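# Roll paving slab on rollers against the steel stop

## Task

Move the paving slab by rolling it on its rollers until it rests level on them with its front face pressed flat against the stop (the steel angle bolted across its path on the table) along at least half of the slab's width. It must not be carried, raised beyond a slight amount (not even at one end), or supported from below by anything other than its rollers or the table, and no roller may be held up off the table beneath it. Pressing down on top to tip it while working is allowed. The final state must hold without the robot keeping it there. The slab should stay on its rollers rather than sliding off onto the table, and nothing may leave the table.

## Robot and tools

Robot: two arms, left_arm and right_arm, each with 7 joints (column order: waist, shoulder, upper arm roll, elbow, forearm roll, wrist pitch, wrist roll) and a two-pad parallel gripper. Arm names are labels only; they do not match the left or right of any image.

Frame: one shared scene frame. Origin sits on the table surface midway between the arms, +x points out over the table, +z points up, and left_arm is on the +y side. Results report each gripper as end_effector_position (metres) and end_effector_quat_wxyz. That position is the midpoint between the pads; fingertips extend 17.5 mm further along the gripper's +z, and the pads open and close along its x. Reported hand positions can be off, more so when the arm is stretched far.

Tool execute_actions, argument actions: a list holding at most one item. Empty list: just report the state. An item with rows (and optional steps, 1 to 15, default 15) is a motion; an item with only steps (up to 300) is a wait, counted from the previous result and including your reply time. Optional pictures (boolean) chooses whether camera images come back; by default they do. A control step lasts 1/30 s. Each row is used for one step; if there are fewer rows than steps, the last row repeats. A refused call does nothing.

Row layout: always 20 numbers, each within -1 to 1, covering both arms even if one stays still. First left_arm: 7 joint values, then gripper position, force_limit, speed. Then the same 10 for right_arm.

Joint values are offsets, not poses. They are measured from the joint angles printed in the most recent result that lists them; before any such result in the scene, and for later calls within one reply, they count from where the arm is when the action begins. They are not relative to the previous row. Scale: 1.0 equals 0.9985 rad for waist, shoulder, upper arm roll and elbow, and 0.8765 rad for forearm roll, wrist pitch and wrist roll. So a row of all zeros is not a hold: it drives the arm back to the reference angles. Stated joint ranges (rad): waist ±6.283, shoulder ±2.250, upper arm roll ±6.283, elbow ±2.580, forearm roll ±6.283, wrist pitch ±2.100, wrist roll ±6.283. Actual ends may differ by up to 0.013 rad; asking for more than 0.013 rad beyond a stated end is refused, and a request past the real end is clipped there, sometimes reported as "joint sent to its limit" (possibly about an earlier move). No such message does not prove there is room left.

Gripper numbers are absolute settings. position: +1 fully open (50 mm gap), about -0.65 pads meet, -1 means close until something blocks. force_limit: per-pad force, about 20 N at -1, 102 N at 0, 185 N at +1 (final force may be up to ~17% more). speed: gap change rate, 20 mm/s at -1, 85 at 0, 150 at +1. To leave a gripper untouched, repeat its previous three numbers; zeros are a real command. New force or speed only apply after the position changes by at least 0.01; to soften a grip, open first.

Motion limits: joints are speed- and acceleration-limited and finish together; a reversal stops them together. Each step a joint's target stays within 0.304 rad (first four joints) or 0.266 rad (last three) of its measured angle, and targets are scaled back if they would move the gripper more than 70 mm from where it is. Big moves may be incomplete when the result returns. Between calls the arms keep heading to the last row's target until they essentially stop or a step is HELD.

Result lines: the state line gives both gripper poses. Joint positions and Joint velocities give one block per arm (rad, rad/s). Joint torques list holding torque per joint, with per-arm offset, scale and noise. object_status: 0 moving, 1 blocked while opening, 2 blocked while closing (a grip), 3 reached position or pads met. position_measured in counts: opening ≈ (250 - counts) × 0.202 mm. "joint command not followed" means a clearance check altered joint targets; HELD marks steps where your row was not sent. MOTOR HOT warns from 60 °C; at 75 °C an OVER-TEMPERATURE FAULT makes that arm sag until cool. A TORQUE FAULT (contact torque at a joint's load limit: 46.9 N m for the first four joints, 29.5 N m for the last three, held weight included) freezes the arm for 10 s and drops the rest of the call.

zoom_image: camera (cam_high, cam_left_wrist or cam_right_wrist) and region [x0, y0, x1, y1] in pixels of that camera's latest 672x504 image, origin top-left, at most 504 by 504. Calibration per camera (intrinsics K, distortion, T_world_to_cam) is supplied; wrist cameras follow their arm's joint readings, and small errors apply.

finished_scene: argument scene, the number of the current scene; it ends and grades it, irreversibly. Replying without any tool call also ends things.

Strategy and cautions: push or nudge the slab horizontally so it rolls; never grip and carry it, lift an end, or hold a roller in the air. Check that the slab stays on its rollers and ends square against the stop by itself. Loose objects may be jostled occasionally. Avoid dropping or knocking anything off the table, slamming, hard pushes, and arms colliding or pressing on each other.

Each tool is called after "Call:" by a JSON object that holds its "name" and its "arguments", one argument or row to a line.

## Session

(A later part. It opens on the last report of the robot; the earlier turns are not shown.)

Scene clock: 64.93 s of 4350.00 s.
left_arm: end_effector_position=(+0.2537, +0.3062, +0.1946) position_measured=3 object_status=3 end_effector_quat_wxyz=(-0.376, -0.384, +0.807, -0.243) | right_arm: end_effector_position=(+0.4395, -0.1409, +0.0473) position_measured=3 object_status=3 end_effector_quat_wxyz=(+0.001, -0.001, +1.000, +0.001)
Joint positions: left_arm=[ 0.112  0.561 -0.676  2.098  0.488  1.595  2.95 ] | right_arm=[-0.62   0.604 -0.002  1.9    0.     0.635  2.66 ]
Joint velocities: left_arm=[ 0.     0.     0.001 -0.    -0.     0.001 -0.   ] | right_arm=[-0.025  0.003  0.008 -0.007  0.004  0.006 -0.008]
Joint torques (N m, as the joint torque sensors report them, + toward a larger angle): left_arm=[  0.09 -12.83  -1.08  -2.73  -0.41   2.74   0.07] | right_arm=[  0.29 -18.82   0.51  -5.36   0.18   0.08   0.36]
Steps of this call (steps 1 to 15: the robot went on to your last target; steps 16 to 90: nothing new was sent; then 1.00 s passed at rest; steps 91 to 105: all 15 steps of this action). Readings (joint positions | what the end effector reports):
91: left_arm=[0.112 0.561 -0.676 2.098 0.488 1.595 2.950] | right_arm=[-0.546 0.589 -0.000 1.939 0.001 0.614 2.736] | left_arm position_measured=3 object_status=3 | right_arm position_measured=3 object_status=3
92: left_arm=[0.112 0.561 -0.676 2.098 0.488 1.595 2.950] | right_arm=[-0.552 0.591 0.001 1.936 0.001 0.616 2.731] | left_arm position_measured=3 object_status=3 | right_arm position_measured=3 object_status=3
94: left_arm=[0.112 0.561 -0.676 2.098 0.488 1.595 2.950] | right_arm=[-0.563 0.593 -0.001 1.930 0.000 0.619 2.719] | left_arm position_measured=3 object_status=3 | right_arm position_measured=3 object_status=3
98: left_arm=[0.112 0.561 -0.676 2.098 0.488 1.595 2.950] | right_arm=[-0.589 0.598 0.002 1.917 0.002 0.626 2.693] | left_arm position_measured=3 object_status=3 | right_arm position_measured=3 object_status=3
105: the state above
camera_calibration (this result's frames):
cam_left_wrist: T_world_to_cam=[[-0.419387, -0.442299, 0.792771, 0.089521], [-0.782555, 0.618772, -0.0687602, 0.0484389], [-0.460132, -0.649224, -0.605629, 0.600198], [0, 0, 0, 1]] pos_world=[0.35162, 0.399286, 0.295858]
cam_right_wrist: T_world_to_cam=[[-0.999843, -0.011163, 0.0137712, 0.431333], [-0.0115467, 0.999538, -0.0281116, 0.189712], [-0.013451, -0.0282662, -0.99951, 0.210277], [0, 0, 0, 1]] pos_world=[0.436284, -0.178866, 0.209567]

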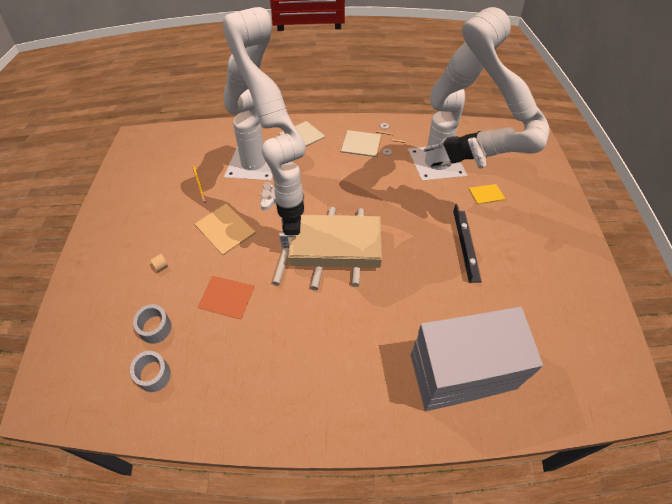

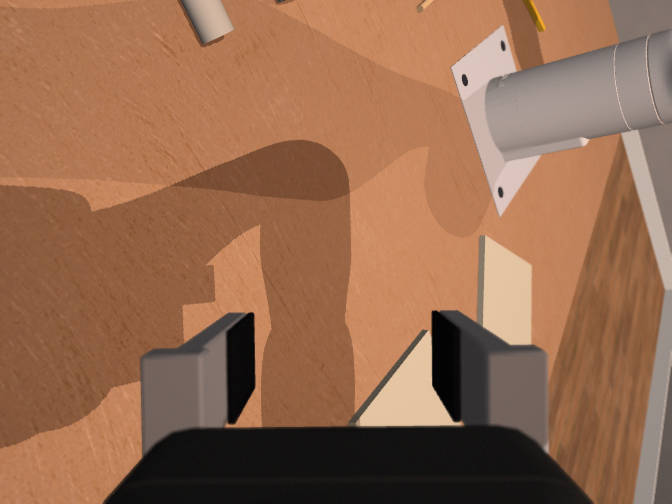

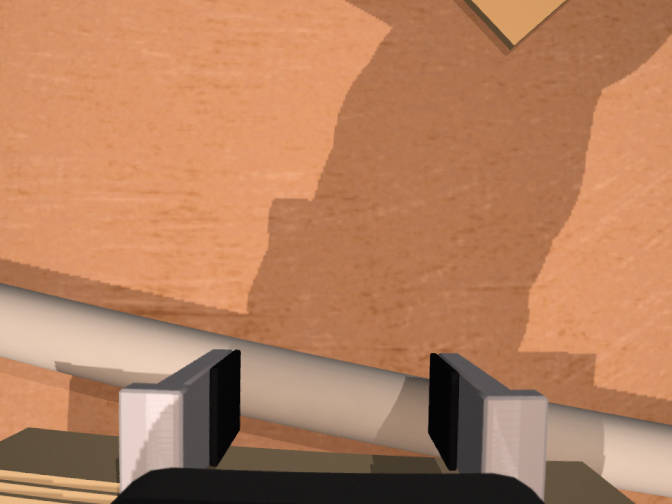

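Call:
{"name": "execute_actions", "arguments": {
  "actions": [
    {"rows": [[0,0,0,0,0,0,0,1,-0.5,0, -0.017,0.006,0,-0.014,0,0.009,-0.019,1,-0.5,0],[0,0,0,0,0,0,0,1,-0.5,0, -0.017,0.006,0,-0.014,0,0.009,-0.019,1,-0.5,0],[0,0,0,0,0,0,0,1,-0.5,0, -0.017,0.006,0,-0.014,0,0.009,-0.019,1,-0.5,0],[0,0,0,0,0,0,0,1,-0.5,0, -0.034,0.012,0,-0.028,0,0.018,-0.038,1,-0.5,0],[0,0,0,0,0,0,0,1,-0.5,0, -0.034,0.012,0,-0.028,0,0.018,-0.038,1,-0.5,0],[0,0,0,0,0,0,0,1,-0.5,0, -0.034,0.012,0,-0.028,0,0.018,-0.038,1,-0.5,0],[0,0,0,0,0,0,0,1,-0.5,0, -0.051,0.018,0,-0.0417,0,0.027,-0.0565,1,-0.5,0]], "steps": 15}
  ]
}}

Call:
{"name": "zoom_image", "arguments": {
  "camera": "cam_high",
  "region": [250, 190, 410, 300]
}}

Scene clock: 68.90 s of 4350.00 s.
left_arm: end_effector_position=(+0.2537, +0.3062, +0.1946) position_measured=3 object_status=3 end_effector_quat_wxyz=(-0.376, -0.384, +0.807, -0.243) | right_arm: end_effector_position=(+0.4406, -0.1154, +0.0476) position_measured=3 object_status=3 end_effector_quat_wxyz=(+0.001, -0.001, +1.000, +0.001)
Joint positions: left_arm=[ 0.112  0.561 -0.676  2.098  0.488  1.595  2.95 ] | right_arm=[-0.671  0.622 -0.002  1.859  0.     0.658  2.611]
Joint velocities: left_arm=[-0.     0.    -0.    -0.    -0.     0.002  0.001] | right_arm=[-0.006  0.004  0.001 -0.    -0.     0.001 -0.   ]
Joint torques (N m, as the joint torque sensors report them, + toward a larger angle): left_arm=[  0.05 -13.27  -1.13  -2.7   -0.24   2.65   0.03] | right_arm=[  0.32 -19.34   0.21  -5.66   0.15   0.14   0.1 ]
Steps of this call (steps 1 to 15: the robot went on to your last target; steps 16 to 90: nothing new was sent; then 0.47 s passed at rest; steps 91 to 105: all 15 steps of this action). Readings (joint positions | what the end effector reports):
91: left_arm=[0.112 0.561 -0.676 2.098 0.488 1.595 2.950] | right_arm=[-0.625 0.606 -0.001 1.899 0.000 0.635 2.659] | left_arm position_measured=3 object_status=3 | right_arm position_measured=3 object_status=3
92: left_arm=[0.112 0.561 -0.676 2.098 0.488 1.595 2.950] | right_arm=[-0.630 0.608 0.000 1.895 0.001 0.638 2.654] | left_arm position_measured=3 object_status=3 | right_arm position_measured=3 object_status=3
94: left_arm=[0.112 0.561 -0.676 2.098 0.488 1.595 2.950] | right_arm=[-0.638 0.611 -0.002 1.887 -0.000 0.642 2.644] | left_arm position_measured=3 object_status=3 | right_arm position_measured=3 object_status=3
98: left_arm=[0.112 0.561 -0.676 2.098 0.488 1.595 2.950] | right_arm=[-0.661 0.619 -0.001 1.868 0.000 0.653 2.622] | left_arm position_measured=3 object_status=3 | right_arm position_measured=3 object_status=3
105: the state above
camera_calibration (this result's frames):
cam_left_wrist: T_world_to_cam=[[-0.419388, -0.4423, 0.79277, 0.0895224], [-0.782555, 0.618772, -0.0687601, 0.048439], [-0.460132, -0.649223, -0.60563, 0.600198], [0, 0, 0, 1]] pos_world=[0.351621, 0.399286, 0.295858]
cam_right_wrist: T_world_to_cam=[[-0.999839, -0.0118108, 0.0135434, 0.432716], [-0.012184, 0.999539, -0.0278116, 0.164507], [-0.0132087, -0.0279722, -0.999521, 0.211236], [0, 0, 0, 1]] pos_world=[0.437441, -0.153412, 0.20985]

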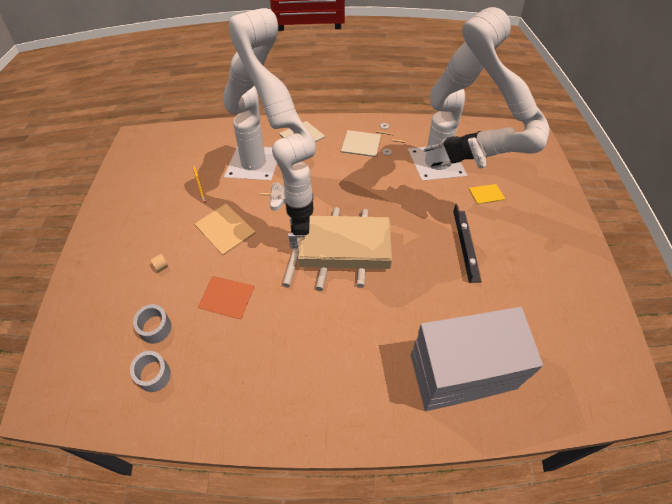

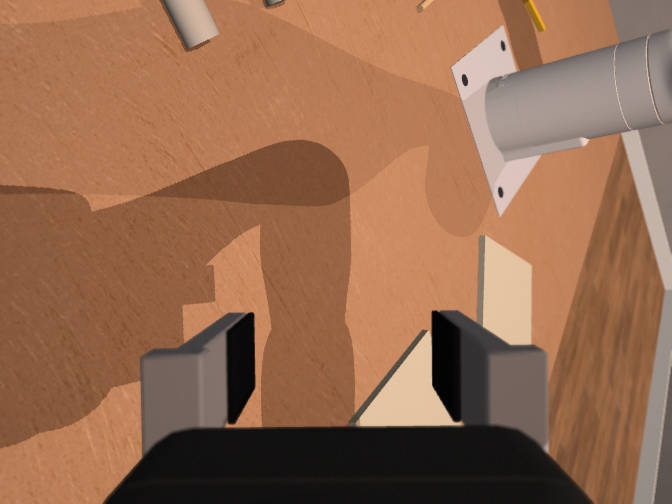

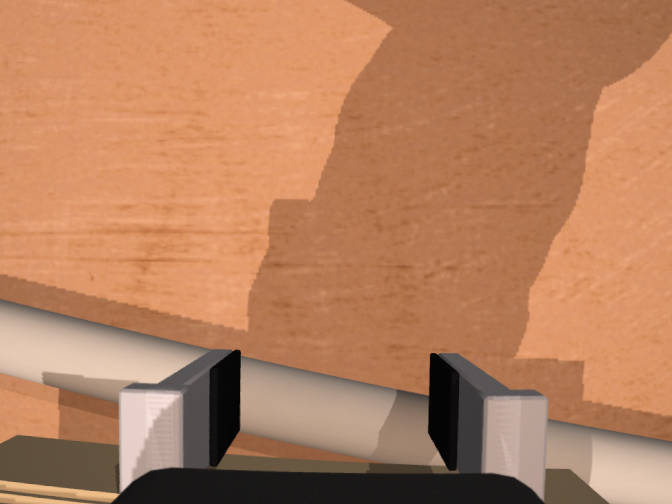

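Region (250, 190, 410, 300) of cam_high's 672x504 image, scaled by 3.150, with more detail than that image has; it fills the top 346 rows of this view, and the rest is white.

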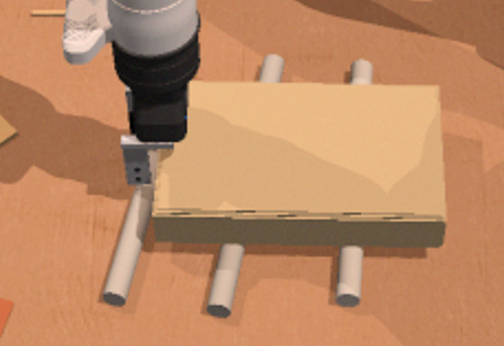

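Call:
{"name": "execute_actions", "arguments": {
  "actions": []
}}

Scene clock: 73.23 s of 4350.00 s.
left_arm: end_effector_position=(+0.2537, +0.3062, +0.1946) position_measured=3 object_status=3 end_effector_quat_wxyz=(-0.376, -0.384, +0.807, -0.243) | right_arm: end_effector_position=(+0.4404, -0.1151, +0.0474) position_measured=3 object_status=3 end_effector_quat_wxyz=(+0.001, -0.002, +1.000, +0.001)
Joint positions: left_arm=[ 0.112  0.561 -0.676  2.098  0.488  1.595  2.95 ] | right_arm=[-0.671  0.622 -0.002  1.859  0.     0.658  2.611]
Joint velocities: left_arm=[-0.    -0.    -0.001 -0.     0.     0.002  0.   ] | right_arm=[-0.001  0.    -0.     0.     0.    -0.     0.   ]
Joint torques (N m, as the joint torque sensors report them, + toward a larger angle): left_arm=[  0.17 -13.08  -1.13  -2.78  -0.39   2.85   0.02] | right_arm=[  0.02 -19.16   0.19  -6.32  -0.04  -0.02   0.08]
Steps of this call (steps 1 to 15: the robot went on to your last target; steps 16 to 90: nothing new was sent; then 1.33 s passed at rest). Readings (joint positions | what the end effector reports):
1: left_arm=[0.112 0.561 -0.676 2.098 0.488 1.595 2.950] | right_arm=[-0.671 0.622 -0.002 1.859 0.000 0.658 2.611] | left_arm position_measured=3 object_status=3 | right_arm position_measured=3 object_status=3
2: left_arm=[0.112 0.561 -0.676 2.098 0.488 1.595 2.950] | right_arm=[-0.671 0.622 -0.002 1.859 0.000 0.658 2.611] | left_arm position_measured=3 object_status=3 | right_arm position_measured=3 object_status=3
4: left_arm=[0.112 0.561 -0.676 2.098 0.488 1.595 2.950] | right_arm=[-0.671 0.622 -0.002 1.859 0.000 0.658 2.611] | left_arm position_measured=3 object_status=3 | right_arm position_measured=3 object_status=3
8: left_arm=[0.112 0.561 -0.676 2.098 0.488 1.595 2.950] | right_arm=[-0.671 0.622 -0.002 1.859 0.000 0.658 2.611] | left_arm position_measured=3 object_status=3 | right_arm position_measured=3 object_status=3
90: the state above
All arms were judged still, so your last target was given up. Only a new action makes them travel on or press farther. Fingers that are still opening or closing keep moving.
camera_calibration (this result's frames):
cam_left_wrist: T_world_to_cam=[[-0.419388, -0.4423, 0.79277, 0.0895224], [-0.782555, 0.618772, -0.0687603, 0.0484391], [-0.460131, -0.649224, -0.60563, 0.600198], [0, 0, 0, 1]] pos_world=[0.351621, 0.399286, 0.295858]
cam_right_wrist: T_world_to_cam=[[-0.999825, -0.0125459, 0.0138724, 0.432407], [-0.0129308, 0.999524, -0.0280134, 0.164586], [-0.0135143, -0.0281879, -0.999511, 0.211193], [0, 0, 0, 1]] pos_world=[0.437314, -0.153129, 0.209702]

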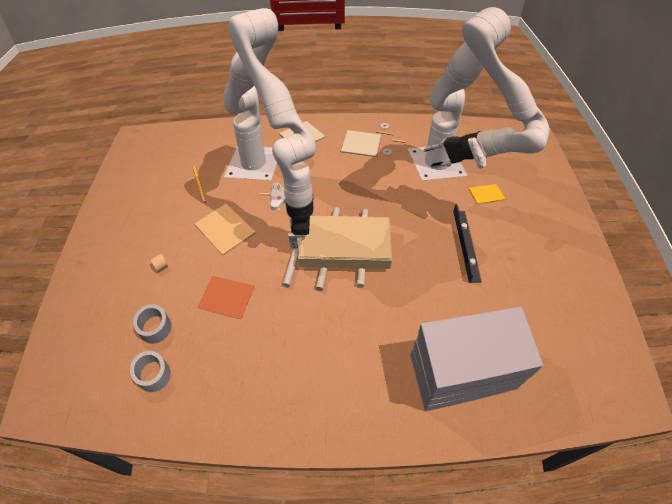

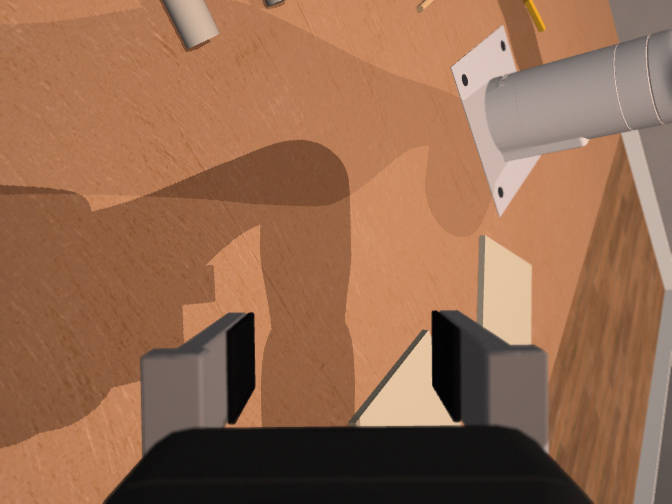

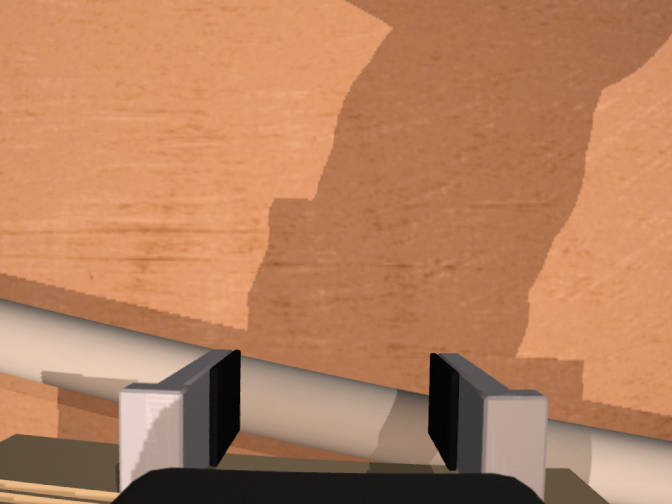

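Call:
{"name": "execute_actions", "arguments": {
  "actions": [
    {"rows": [[0,0,0,0,0,0,0,1,-0.5,0, -0.015,0,0,-0.02,0,0.018,-0.017,1,-0.5,0],[0,0,0,0,0,0,0,1,-0.5,0, -0.015,0,0,-0.02,0,0.018,-0.017,1,-0.5,0],[0,0,0,0,0,0,0,1,-0.5,0, -0.015,0,0,-0.02,0,0.018,-0.017,1,-0.5,0],[0,0,0,0,0,0,0,1,-0.5,0, -0.029,0.004,0,-0.031,0,0.028,-0.033,1,-0.5,0],[0,0,0,0,0,0,0,1,-0.5,0, -0.029,0.004,0,-0.031,0,0.028,-0.033,1,-0.5,0],[0,0,0,0,0,0,0,1,-0.5,0, -0.029,0.004,0,-0.031,0,0.028,-0.033,1,-0.5,0],[0,0,0,0,0,0,0,1,-0.5,0, -0.044,0.008,0,-0.043,0,0.038,-0.05,1,-0.5,0],[0,0,0,0,0,0,0,1,-0.5,0, -0.044,0.008,0,-0.043,0,0.038,-0.05,1,-0.5,0],[0,0,0,0,0,0,0,1,-0.5,0, -0.044,0.008,0,-0.043,0,0.038,-0.05,1,-0.5,0],[0,0,0,0,0,0,0,1,-0.5,0, -0.058,0.0126,0,-0.0539,0,0.0477,-0.0666,1,-0.5,0]], "steps": 15}
  ]
}}

Scene clock: 78.73 s of 4350.00 s.
left_arm: end_effector_position=(+0.2537, +0.3063, +0.1946) position_measured=3 object_status=3 end_effector_quat_wxyz=(-0.376, -0.384, +0.807, -0.243) | right_arm: end_effector_position=(+0.4401, -0.0853, +0.0527) position_measured=3 object_status=3 end_effector_quat_wxyz=(+0.001, -0.001, +1.000, +0.001)
Joint positions: left_arm=[ 0.112  0.561 -0.676  2.098  0.488  1.595  2.95 ] | right_arm=[-0.727  0.634 -0.002  1.805 -0.     0.7    2.552]
Joint velocities: left_arm=[-0.    -0.     0.     0.001 -0.     0.    -0.   ] | right_arm=[-0.016  0.004  0.009 -0.007  0.003  0.006 -0.006]
Joint torques (N m, as the joint torque sensors report them, + toward a larger angle): left_arm=[  0.27 -13.44  -1.28  -2.51  -0.18   2.78   0.01] | right_arm=[ -0.1  -19.8   -0.01  -6.01   0.15   0.08   0.35]
Steps of this call (steps 1 to 90: nothing new was sent; then 2.00 s passed at rest; steps 91 to 105: all 15 steps of this action). Readings (joint positions | what the end effector reports):
91: left_arm=[0.112 0.561 -0.676 2.098 0.488 1.595 2.950] | right_arm=[-0.672 0.622 -0.001 1.858 0.000 0.659 2.610] | left_arm position_measured=3 object_status=3 | right_arm position_measured=3 object_status=3
92: left_arm=[0.112 0.561 -0.676 2.098 0.488 1.595 2.950] | right_arm=[-0.677 0.623 -0.000 1.853 0.001 0.663 2.606] | left_arm position_measured=3 object_status=3 | right_arm position_measured=3 object_status=3
94: left_arm=[0.112 0.561 -0.676 2.098 0.488 1.595 2.950] | right_arm=[-0.686 0.623 -0.002 1.841 0.000 0.672 2.597] | left_arm position_measured=3 object_status=3 | right_arm position_measured=3 object_status=3
98: left_arm=[0.112 0.561 -0.676 2.098 0.488 1.595 2.950] | right_arm=[-0.705 0.629 0.001 1.824 0.001 0.686 2.577] | left_arm position_measured=3 object_status=3 | right_arm position_measured=3 object_status=3
105: the state above
camera_calibration (this result's frames):
cam_left_wrist: T_world_to_cam=[[-0.419389, -0.442301, 0.792769, 0.0895237], [-0.782555, 0.618773, -0.0687604, 0.0484392], [-0.460131, -0.649223, -0.605631, 0.600199], [0, 0, 0, 1]] pos_world=[0.351622, 0.399286, 0.295858]
cam_right_wrist: T_world_to_cam=[[-0.99984, -0.0108382, 0.0141993, 0.432489], [-0.0112253, 0.99956, -0.0274699, 0.134176], [-0.0138953, -0.0276249, -0.999522, 0.217486], [0, 0, 0, 1]] pos_world=[0.436949, -0.123422, 0.214927]

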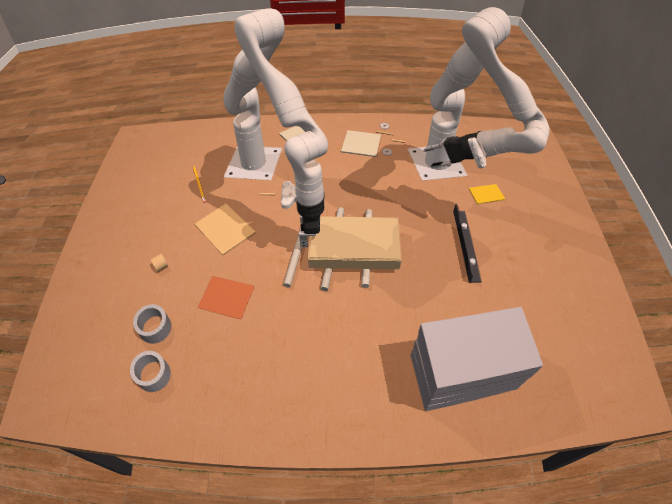

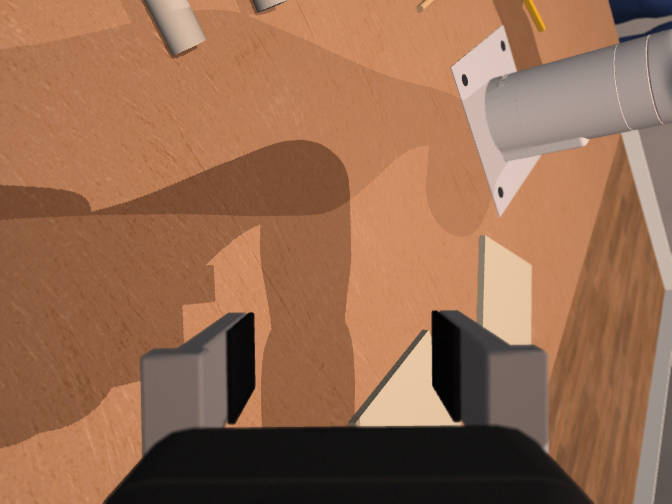

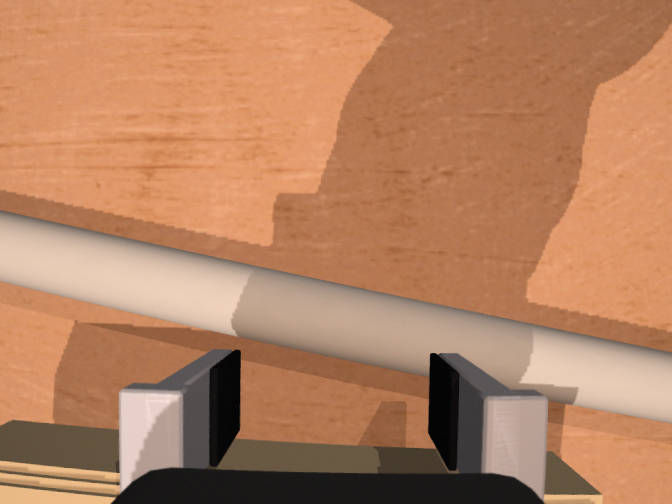

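Call:
{"name": "zoom_image", "arguments": {
  "camera": "cam_high",
  "region": [270, 180, 350, 300]
}}

Region (270, 180, 350, 300) of cam_high's 672x504 image, scaled by 4.200, with more detail than that image has.

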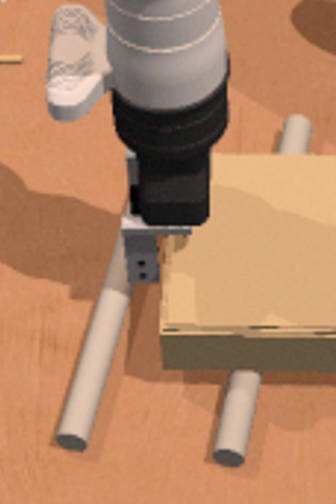

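Call:
{"name": "execute_actions", "arguments": {
  "actions": [
    {"rows": [[0,0,0,0,0,0,0,1,-0.5,0, 0.03,0,0,0,0,0,0,1,-0.5,0],[0,0,0,0,0,0,0,1,-0.5,0, 0.03,0,0,0,0,0,0,1,-0.5,0],[0,0,0,0,0,0,0,1,-0.5,0, 0.03,0,0,0,0,0,0,1,-0.5,0],[0,0,0,0,0,0,0,1,-0.5,0, 0.03,0,0,0,0,0,0,1,-0.5,0],[0,0,0,0,0,0,0,1,-0.5,0, 0.06,-0.086,0,-0.033,0,0.138,0,0.6,-0.5,0],[0,0,0,0,0,0,0,1,-0.5,0, 0.06,-0.086,0,-0.033,0,0.138,0,0.6,-0.5,0],[0,0,0,0,0,0,0,1,-0.5,0, 0.06,-0.086,0,-0.033,0,0.138,0.1,0.6,-0.5,0],[0,0,0,0,0,0,0,1,-0.5,0, 0.06,-0.086,0,-0.033,0,0.138,0.2,0.6,-0.5,0],[0,0,0,0,0,0,0,1,-0.5,0, 0.1,-0.086,0,-0.033,0,0.138,0.4,0.6,-0.5,0],[0,0,0,0,0,0,0,1,-0.5,0, 0.138,-0.088,0,-0.033,0,0.138,0.99,0.6,-0.5,0]], "steps": 15}
  ],
  "pictures": false
}}

Call:
{"name": "execute_actions", "arguments": {
  "actions": [
    {"steps": 15}
  ],
  "pictures": false
}}

Scene clock: 101.03 s of 4350.00 s.
left_arm: end_effector_position=(+0.2537, +0.3063, +0.1946) position_measured=3 object_status=3 end_effector_quat_wxyz=(-0.376, -0.384, +0.807, -0.243) | right_arm: end_effector_position=(+0.4623, -0.1284, +0.0949) position_measured=63 object_status=0 end_effector_quat_wxyz=(+0.000, -0.061, +0.998, +0.001)
Joint positions: left_arm=[ 0.112  0.561 -0.676  2.098  0.488  1.595  2.95 ] | right_arm=[-0.624  0.555 -0.002  1.775  0.     0.81   2.775]
Joint velocities: left_arm=[ 0.     0.     0.     0.001  0.     0.001 -0.   ] | right_arm=[ 0.223 -0.061  0.017 -0.023  0.005  0.082  1.215]
Joint torques (N m, as the joint torque sensors report them, + toward a larger angle): left_arm=[ -0.02 -13.22  -1.06  -2.61  -0.42   2.75  -0.09] | right_arm=[ -1.17 -18.59  -0.79  -7.38  -0.06  -0.49  -0.01]
Steps of this call (steps 1 to 15: the robot went on to your last target; steps 16 to 90: nothing new was sent; then 18.80 s passed at rest; steps 91 to 105: all 15 steps of this action). Readings (joint positions | what the end effector reports):
91: left_arm=[0.112 0.561 -0.676 2.098 0.488 1.595 2.950] | right_arm=[-0.728 0.635 -0.002 1.805 -0.000 0.700 2.552] | left_arm position_measured=3 object_status=3 | right_arm position_measured=3 object_status=3
92: left_arm=[0.112 0.561 -0.676 2.098 0.488 1.595 2.950] | right_arm=[-0.721 0.635 -0.004 1.805 -0.001 0.700 2.552] | left_arm position_measured=3 object_status=3 | right_arm position_measured=3 object_status=3
94: left_arm=[0.112 0.561 -0.676 2.098 0.488 1.595 2.950] | right_arm=[-0.703 0.635 -0.003 1.805 -0.000 0.700 2.552] | left_arm position_measured=3 object_status=3 | right_arm position_measured=3 object_status=3
98: left_arm=[0.112 0.561 -0.676 2.098 0.488 1.595 2.950] | right_arm=[-0.681 0.599 -0.002 1.793 -0.000 0.746 2.555] | left_arm position_measured=3 object_status=3 | right_arm position_measured=56 object_status=0
105: the state above

Scene clock: 101.53 s of 4350.00 s.
left_arm: end_effector_position=(+0.2537, +0.3063, +0.1946) position_measured=3 object_status=3 end_effector_quat_wxyz=(-0.376, -0.384, +0.807, -0.243) | right_arm: end_effector_position=(+0.4811, -0.1366, +0.0994) position_measured=63 object_status=3 end_effector_quat_wxyz=(+0.001, -0.339, +0.941, +0.001)
Joint positions: left_arm=[ 0.112  0.561 -0.676  2.098  0.488  1.595  2.95 ] | right_arm=[-0.59   0.547 -0.002  1.772 -0.     0.821  3.378]
Joint velocities: left_arm=[ 0.    -0.     0.     0.    -0.    -0.002 -0.001] | right_arm=[ 0.01  -0.002 -0.    -0.001  0.     0.003  0.881]
Joint torques (N m, as the joint torque sensors report them, + toward a larger angle): left_arm=[  0.44 -13.32  -1.53  -2.39  -0.29   2.77   0.14] | right_arm=[  0.06 -19.01   0.23  -6.88  -0.15  -0.2   -0.22]
Steps of this call (steps 1 to 15: the robot went on to your last target). Readings (joint positions | what the end effector reports):
1: left_arm=[0.112 0.561 -0.676 2.098 0.488 1.595 2.950] | right_arm=[-0.617 0.553 -0.001 1.775 0.000 0.812 2.816] | left_arm position_measured=3 object_status=3 | right_arm position_measured=63 object_status=3
2: left_arm=[0.112 0.561 -0.676 2.098 0.488 1.595 2.950] | right_arm=[-0.612 0.552 -0.001 1.774 0.000 0.814 2.857] | left_arm position_measured=3 object_status=3 | right_arm position_measured=63 object_status=3
4: left_arm=[0.112 0.561 -0.676 2.098 0.488 1.595 2.950] | right_arm=[-0.604 0.550 -0.002 1.773 0.000 0.817 2.938] | left_arm position_measured=3 object_status=3 | right_arm position_measured=63 object_status=3
8: left_arm=[0.112 0.561 -0.676 2.098 0.488 1.595 2.950] | right_arm=[-0.595 0.548 -0.002 1.773 0.000 0.819 3.100] | left_arm position_measured=3 object_status=3 | right_arm position_measured=63 object_status=3
15: the state above

Call:
{"name": "execute_actions", "arguments": {
  "actions": [
    {"rows": [[0,0,0,0,0,0,0,1,-0.5,0, 0.001,0,0,0,0,0,0.785,0.6,-0.5,0]], "steps": 15}
  ],
  "pictures": false
}}

Call:
{"name": "execute_actions", "arguments": {
  "actions": [
    {"steps": 15}
  ]
}}

Scene clock: 103.33 s of 4350.00 s.
left_arm: end_effector_position=(+0.2537, +0.3063, +0.1946) position_measured=3 object_status=3 end_effector_quat_wxyz=(-0.376, -0.384, +0.807, -0.243) | right_arm: end_effector_position=(+0.4890, -0.1259, +0.0995) position_measured=63 object_status=3 end_effector_quat_wxyz=(+0.001, -0.580, +0.815, +0.000)
Joint positions: left_arm=[ 0.112  0.561 -0.676  2.098  0.488  1.595  2.95 ] | right_arm=[-0.589  0.547 -0.002  1.772 -0.     0.821  3.926]
Joint velocities: left_arm=[ 0.     0.    -0.    -0.     0.     0.002  0.   ] | right_arm=[ 0.    -0.    -0.001 -0.     0.    -0.001  1.216]
Joint torques (N m, as the joint torque sensors report them, + toward a larger angle): left_arm=[  0.06 -13.29  -1.18  -2.38  -0.07   2.73   0.06] | right_arm=[  0.06 -19.26   0.2   -7.22  -0.07  -0.19   0.15]
Steps of this call (steps 1 to 30: the robot went on to your last target; steps 31 to 39: nothing new was sent; steps 40 to 54: all 15 steps of this action). Readings (joint positions | what the end effector reports):
40: left_arm=[0.112 0.561 -0.676 2.098 0.488 1.595 2.950] | right_arm=[-0.590 0.547 -0.002 1.772 -0.000 0.821 3.422] | left_arm position_measured=3 object_status=3 | right_arm position_measured=63 object_status=3
41: left_arm=[0.112 0.561 -0.676 2.098 0.488 1.595 2.950] | right_arm=[-0.590 0.547 -0.002 1.772 -0.000 0.821 3.431] | left_arm position_measured=3 object_status=3 | right_arm position_measured=63 object_status=3
43: left_arm=[0.112 0.561 -0.676 2.098 0.488 1.595 2.950] | right_arm=[-0.589 0.547 -0.002 1.772 -0.000 0.821 3.482] | left_arm position_measured=3 object_status=3 | right_arm position_measured=63 object_status=3
47: left_arm=[0.112 0.561 -0.676 2.098 0.488 1.595 2.950] | right_arm=[-0.589 0.547 -0.002 1.772 -0.000 0.821 3.642] | left_arm position_measured=3 object_status=3 | right_arm position_measured=63 object_status=3
54: the state above

Scene clock: 103.83 s of 4350.00 s.
left_arm: end_effector_position=(+0.2537, +0.3063, +0.1946) position_measured=3 object_status=3 end_effector_quat_wxyz=(-0.376, -0.384, +0.807, -0.243) | right_arm: end_effector_position=(+0.4899, -0.1225, +0.0995) position_measured=63 object_status=3 end_effector_quat_wxyz=(-0.001, +0.636, -0.772, -0.000)
Joint positions: left_arm=[ 0.112  0.561 -0.676  2.098  0.488  1.595  2.95 ] | right_arm=[-0.589  0.547 -0.002  1.772 -0.     0.821  4.066]
Joint velocities: left_arm=[-0.     0.    -0.    -0.     0.     0.002 -0.   ] | right_arm=[ 0.     0.    -0.001 -0.     0.     0.001  0.   ]
Joint torques (N m, as the joint torque sensors report them, + toward a larger angle): left_arm=[  0.26 -13.4   -1.12  -2.79  -0.26   2.73   0.03] | right_arm=[ -0.16 -19.26   0.12  -7.12  -0.34  -0.1   -0.04]
Steps of this call (steps 1 to 15: the robot went on to your last target). Readings (joint positions | what the end effector reports):
1: left_arm=[0.112 0.561 -0.676 2.098 0.488 1.595 2.950] | right_arm=[-0.589 0.547 -0.002 1.772 -0.000 0.821 3.967] | left_arm position_measured=3 object_status=3 | right_arm position_measured=63 object_status=3
2: left_arm=[0.112 0.561 -0.676 2.098 0.488 1.595 2.950] | right_arm=[-0.589 0.547 -0.002 1.772 -0.000 0.821 4.005] | left_arm position_measured=3 object_status=3 | right_arm position_measured=63 object_status=3
4: left_arm=[0.112 0.561 -0.676 2.098 0.488 1.595 2.950] | right_arm=[-0.589 0.547 -0.002 1.772 -0.000 0.821 4.055] | left_arm position_measured=3 object_status=3 | right_arm position_measured=63 object_status=3
8: left_arm=[0.112 0.561 -0.676 2.098 0.488 1.595 2.950] | right_arm=[-0.589 0.547 -0.002 1.772 -0.000 0.821 4.066] | left_arm position_measured=3 object_status=3 | right_arm position_measured=63 object_status=3
15: the state above
camera_calibration (this result's frames):
cam_left_wrist: T_world_to_cam=[[-0.41939, -0.442302, 0.792768, 0.0895262], [-0.782555, 0.618773, -0.0687606, 0.0484395], [-0.46013, -0.649222, -0.605633, 0.600199], [0, 0, 0, 1]] pos_world=[0.351623, 0.399287, 0.295858]
cam_right_wrist: T_world_to_cam=[[-0.183181, -0.982992, 0.0131117, -0.0378382], [-0.982679, 0.18271, -0.030963, 0.549342], [0.0280407, -0.0185565, -0.999435, 0.2445], [0, 0, 0, 1]] pos_world=[0.52604, -0.133028, 0.261867]

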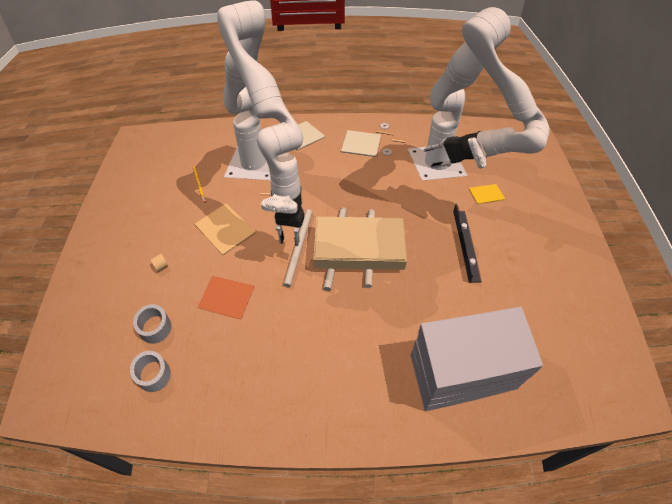

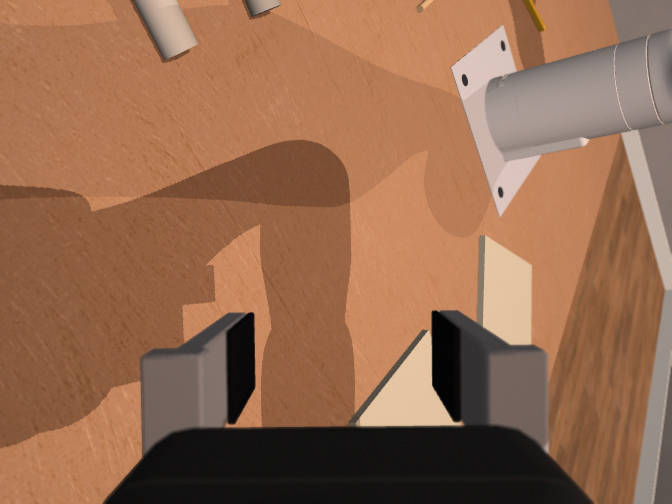

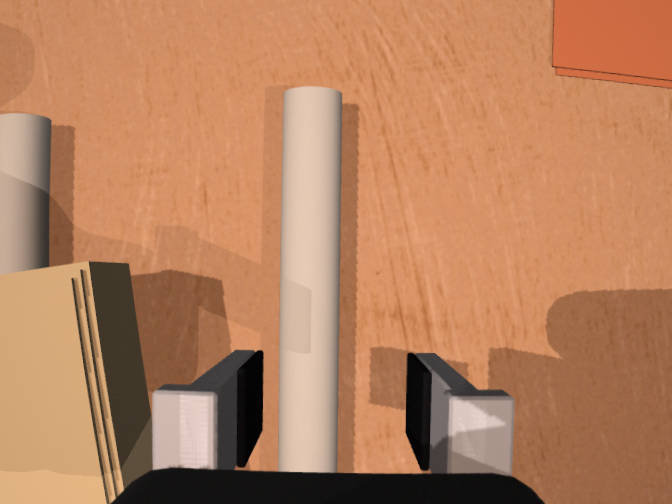

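Call:
{"name": "execute_actions", "arguments": {
  "actions": [
    {"rows": [[0,0,0,0,0,0,0,1,-0.5,0, -0.0579,0.107,0,0.1326,0,-0.274,-0.0662,0.6,-0.5,0]], "steps": 15}
  ]
}}

Scene clock: 107.63 s of 4350.00 s.
left_arm: end_effector_position=(+0.2537, +0.3063, +0.1946) position_measured=3 object_status=3 end_effector_quat_wxyz=(-0.376, -0.384, +0.807, -0.243) | right_arm: end_effector_position=(+0.4622, -0.1087, +0.0261) position_measured=63 object_status=3 end_effector_quat_wxyz=(-0.002, +0.635, -0.772, -0.000)
Joint positions: left_arm=[ 0.112  0.561 -0.676  2.098  0.488  1.595  2.95 ] | right_arm=[-0.646  0.652 -0.002  1.905 -0.     0.58   4.008]
Joint velocities: left_arm=[-0.    -0.    -0.    -0.     0.001  0.001 -0.   ] | right_arm=[-0.008  0.012 -0.     0.001 -0.    -0.001  0.   ]
Joint torques (N m, as the joint torque sensors report them, + toward a larger angle): left_arm=[  0.04 -13.06  -0.98  -2.61  -0.21   2.8    0.01] | right_arm=[ -0.53 -19.87   0.15  -4.98  -0.32  -0.19   0.31]
Steps of this call (steps 1 to 15: the robot went on to your last target; steps 16 to 90: nothing new was sent; then 0.30 s passed at rest; steps 91 to 105: all 15 steps of this action). Readings (joint positions | what the end effector reports):
91: left_arm=[0.112 0.561 -0.676 2.098 0.488 1.595 2.950] | right_arm=[-0.590 0.548 -0.002 1.773 0.000 0.819 4.066] | left_arm position_measured=3 object_status=3 | right_arm position_measured=63 object_status=3
92: left_arm=[0.112 0.561 -0.676 2.098 0.488 1.595 2.950] | right_arm=[-0.593 0.553 -0.001 1.778 0.000 0.810 4.064] | left_arm position_measured=3 object_status=3 | right_arm position_measured=63 object_status=3
94: left_arm=[0.112 0.561 -0.676 2.098 0.488 1.595 2.950] | right_arm=[-0.606 0.576 -0.001 1.804 0.001 0.761 4.052] | left_arm position_measured=3 object_status=3 | right_arm position_measured=63 object_status=3
98: left_arm=[0.112 0.561 -0.676 2.098 0.488 1.595 2.950] | right_arm=[-0.639 0.638 -0.003 1.885 -0.000 0.616 4.017] | left_arm position_measured=3 object_status=3 | right_arm position_measured=63 object_status=3
105: the state above
camera_calibration (this result's frames):
cam_left_wrist: T_world_to_cam=[[-0.419391, -0.442303, 0.792767, 0.0895277], [-0.782555, 0.618773, -0.0687605, 0.0484398], [-0.46013, -0.649221, -0.605634, 0.600199], [0, 0, 0, 1]] pos_world=[0.351623, 0.399287, 0.295857]
cam_right_wrist: T_world_to_cam=[[-0.184371, -0.982789, 0.0115276, -0.0277101], [-0.982408, 0.18392, -0.0323775, 0.517359], [0.0297001, -0.0172943, -0.999409, 0.171624], [0, 0, 0, 1]] pos_world=[0.498052, -0.119418, 0.188593]

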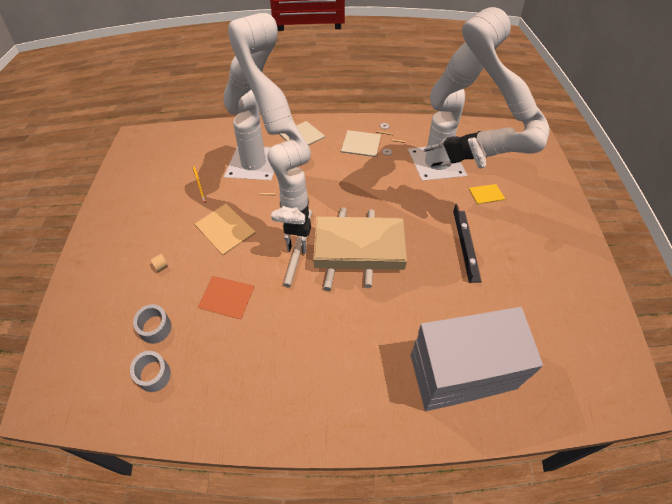

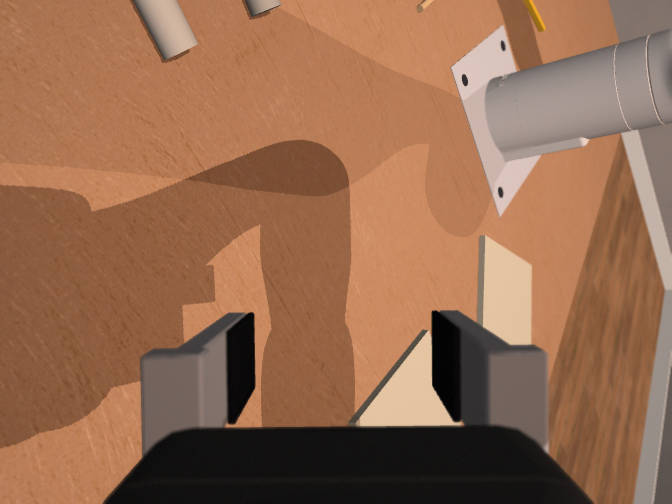

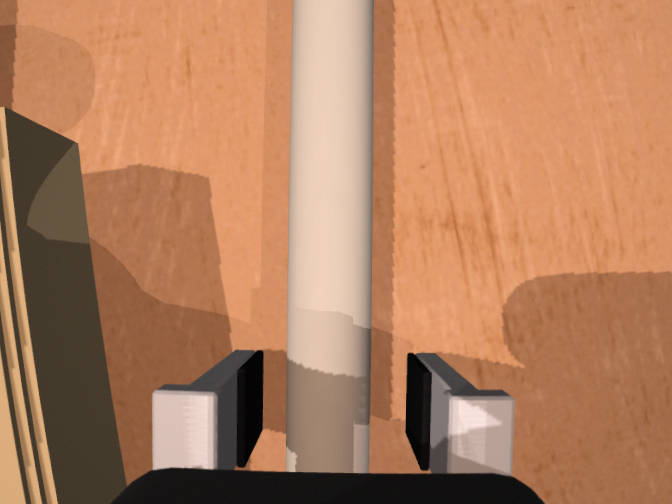

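Call:
{"name": "execute_actions", "arguments": {
  "actions": [
    {"rows": [[0,0,0,0,0,0,0,1,-0.5,0, 0,0.009,0,0.0033,0,-0.014,0,0.6,-0.5,0],[0,0,0,0,0,0,0,1,-0.5,0, 0,0.009,0,0.0033,0,-0.014,0,0.6,-0.5,0],[0,0,0,0,0,0,0,1,-0.5,0, 0,0.009,0,0.0033,0,-0.014,0,0.6,-0.5,0],[0,0,0,0,0,0,0,1,-0.5,0, 0,0.009,0,0.0033,0,-0.014,0,0.6,-0.5,0],[0,0,0,0,0,0,0,1,-0.5,0, 0,0.009,0,0.0033,0,-0.014,0,-1,-0.2,0]], "steps": 15}
  ]
}}

Scene clock: 110.93 s of 4350.00 s.
left_arm: end_effector_position=(+0.2537, +0.3063, +0.1946) position_measured=3 object_status=3 end_effector_quat_wxyz=(-0.376, -0.384, +0.807, -0.243) | right_arm: end_effector_position=(+0.4620, -0.1087, +0.0218) position_measured=150 object_status=0 end_effector_quat_wxyz=(-0.002, +0.635, -0.772, -0.000)
Joint positions: left_arm=[ 0.112  0.561 -0.676  2.098  0.488  1.595  2.95 ] | right_arm=[-0.646  0.661 -0.002  1.908 -0.     0.568  4.008]
Joint velocities: left_arm=[ 0.    -0.     0.    -0.001 -0.     0.002  0.   ] | right_arm=[ 0.    -0.     0.001  0.    -0.     0.001 -0.   ]
Joint torques (N m, as the joint torque sensors report them, + toward a larger angle): left_arm=[  0.13 -13.06  -1.64  -2.45  -0.23   2.65   0.05] | right_arm=[  0.3  -19.27  -0.11  -4.98   0.07  -0.11   0.23]
Steps of this call (steps 1 to 15: the robot went on to your last target; steps 16 to 84: nothing new was sent; steps 85 to 99: all 15 steps of this action). Readings (joint positions | what the end effector reports):
85: left_arm=[0.112 0.561 -0.676 2.098 0.488 1.595 2.950] | right_arm=[-0.647 0.655 -0.002 1.905 -0.000 0.579 4.008] | left_arm position_measured=3 object_status=3 | right_arm position_measured=63 object_status=3
86: left_arm=[0.112 0.561 -0.676 2.098 0.488 1.595 2.950] | right_arm=[-0.647 0.658 -0.002 1.906 -0.000 0.574 4.008] | left_arm position_measured=3 object_status=3 | right_arm position_measured=63 object_status=3
88: left_arm=[0.112 0.561 -0.676 2.098 0.488 1.595 2.950] | right_arm=[-0.646 0.661 -0.002 1.908 -0.000 0.569 4.008] | left_arm position_measured=3 object_status=3 | right_arm position_measured=63 object_status=3
92: left_arm=[0.112 0.561 -0.676 2.098 0.488 1.595 2.950] | right_arm=[-0.646 0.661 -0.002 1.908 -0.000 0.568 4.008] | left_arm position_measured=3 object_status=3 | right_arm position_measured=115 object_status=0
99: the state above
camera_calibration (this result's frames):
cam_left_wrist: T_world_to_cam=[[-0.419392, -0.442304, 0.792766, 0.0895289], [-0.782555, 0.618773, -0.0687607, 0.04844], [-0.460129, -0.64922, -0.605635, 0.600199], [0, 0, 0, 1]] pos_world=[0.351624, 0.399287, 0.295857]
cam_right_wrist: T_world_to_cam=[[-0.184339, -0.982797, 0.0113921, -0.0277599], [-0.98241, 0.18389, -0.0324777, 0.517059], [0.0298241, -0.0171786, -0.999408, 0.167231], [0, 0, 0, 1]] pos_world=[0.497859, -0.119491, 0.184241]

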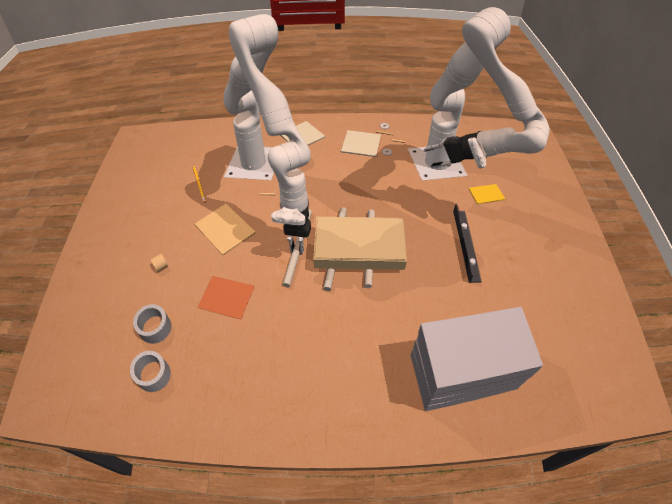

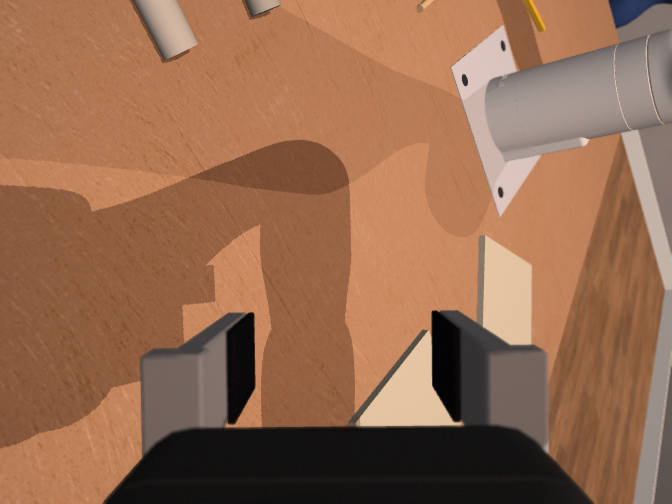

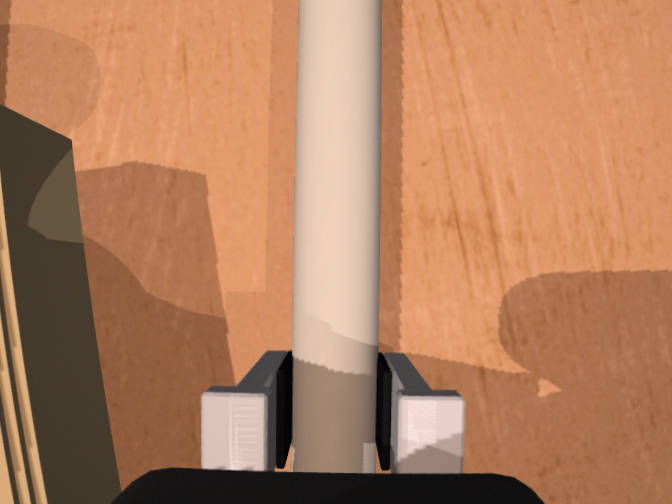

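Call:
{"name": "zoom_image", "arguments": {
  "camera": "cam_high",
  "region": [300, 195, 420, 295]
}}

Call:
{"name": "execute_actions", "arguments": {
  "actions": [
    {"rows": [[0,0,0,0,0,0,0,1,-0.5,0, 0,-0.14,0,-0.06,0,0.228,0,-1,-0.2,0]], "steps": 15}
  ],
  "pictures": false
}}

Region (300, 195, 420, 295) of cam_high's 672x504 image, scaled by 4.200, with more detail than that image has.

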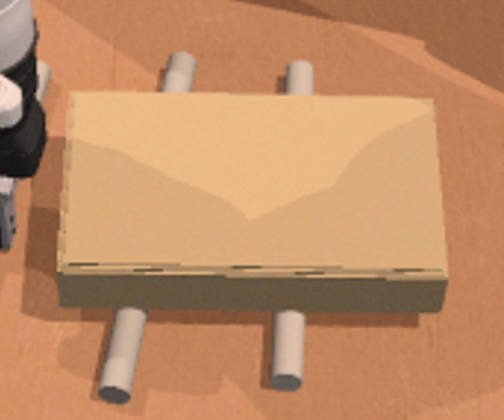

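Scene clock: 114.53 s of 4350.00 s.
left_arm: end_effector_position=(+0.2537, +0.3063, +0.1946) position_measured=3 object_status=3 end_effector_quat_wxyz=(-0.376, -0.384, +0.807, -0.243) | right_arm: end_effector_position=(+0.4619, -0.1089, +0.0928) position_measured=150 object_status=2 end_effector_quat_wxyz=(-0.001, +0.635, -0.772, -0.000)
Joint positions: left_arm=[ 0.112  0.561 -0.676  2.098  0.488  1.595  2.95 ] | right_arm=[-0.646  0.523 -0.002  1.848 -0.     0.768  4.008]
Joint velocities: left_arm=[-0.     0.    -0.001  0.    -0.     0.     0.   ] | right_arm=[-0.    -0.018  0.    -0.001  0.     0.    -0.   ]
Joint torques (N m, as the joint torque sensors report them, + toward a larger angle): left_arm=[  0.22 -13.26  -1.22  -2.19  -0.07   2.57   0.01] | right_arm=[  0.09 -18.04   0.02  -7.13  -0.16  -0.16   0.25]
Steps of this call (steps 1 to 15: the robot went on to your last target; steps 16 to 90: nothing new was sent; then 0.10 s passed at rest; steps 91 to 105: all 15 steps of this action). Readings (joint positions | what the end effector reports):
91: left_arm=[0.112 0.561 -0.676 2.098 0.488 1.595 2.950] | right_arm=[-0.646 0.660 -0.002 1.908 -0.000 0.569 4.008] | left_arm position_measured=3 object_status=3 | right_arm position_measured=150 object_status=2
92: left_arm=[0.112 0.561 -0.676 2.098 0.488 1.595 2.950] | right_arm=[-0.646 0.653 -0.002 1.906 -0.000 0.577 4.008] | left_arm position_measured=3 object_status=3 | right_arm position_measured=150 object_status=2
94: left_arm=[0.112 0.561 -0.676 2.098 0.488 1.595 2.950] | right_arm=[-0.646 0.624 -0.002 1.895 -0.000 0.615 4.008] | left_arm position_measured=3 object_status=3 | right_arm position_measured=150 object_status=2
98: left_arm=[0.112 0.561 -0.676 2.098 0.488 1.595 2.950] | right_arm=[-0.646 0.542 -0.002 1.856 -0.000 0.738 4.008] | left_arm position_measured=3 object_status=3 | right_arm position_measured=150 object_status=2
105: the state above


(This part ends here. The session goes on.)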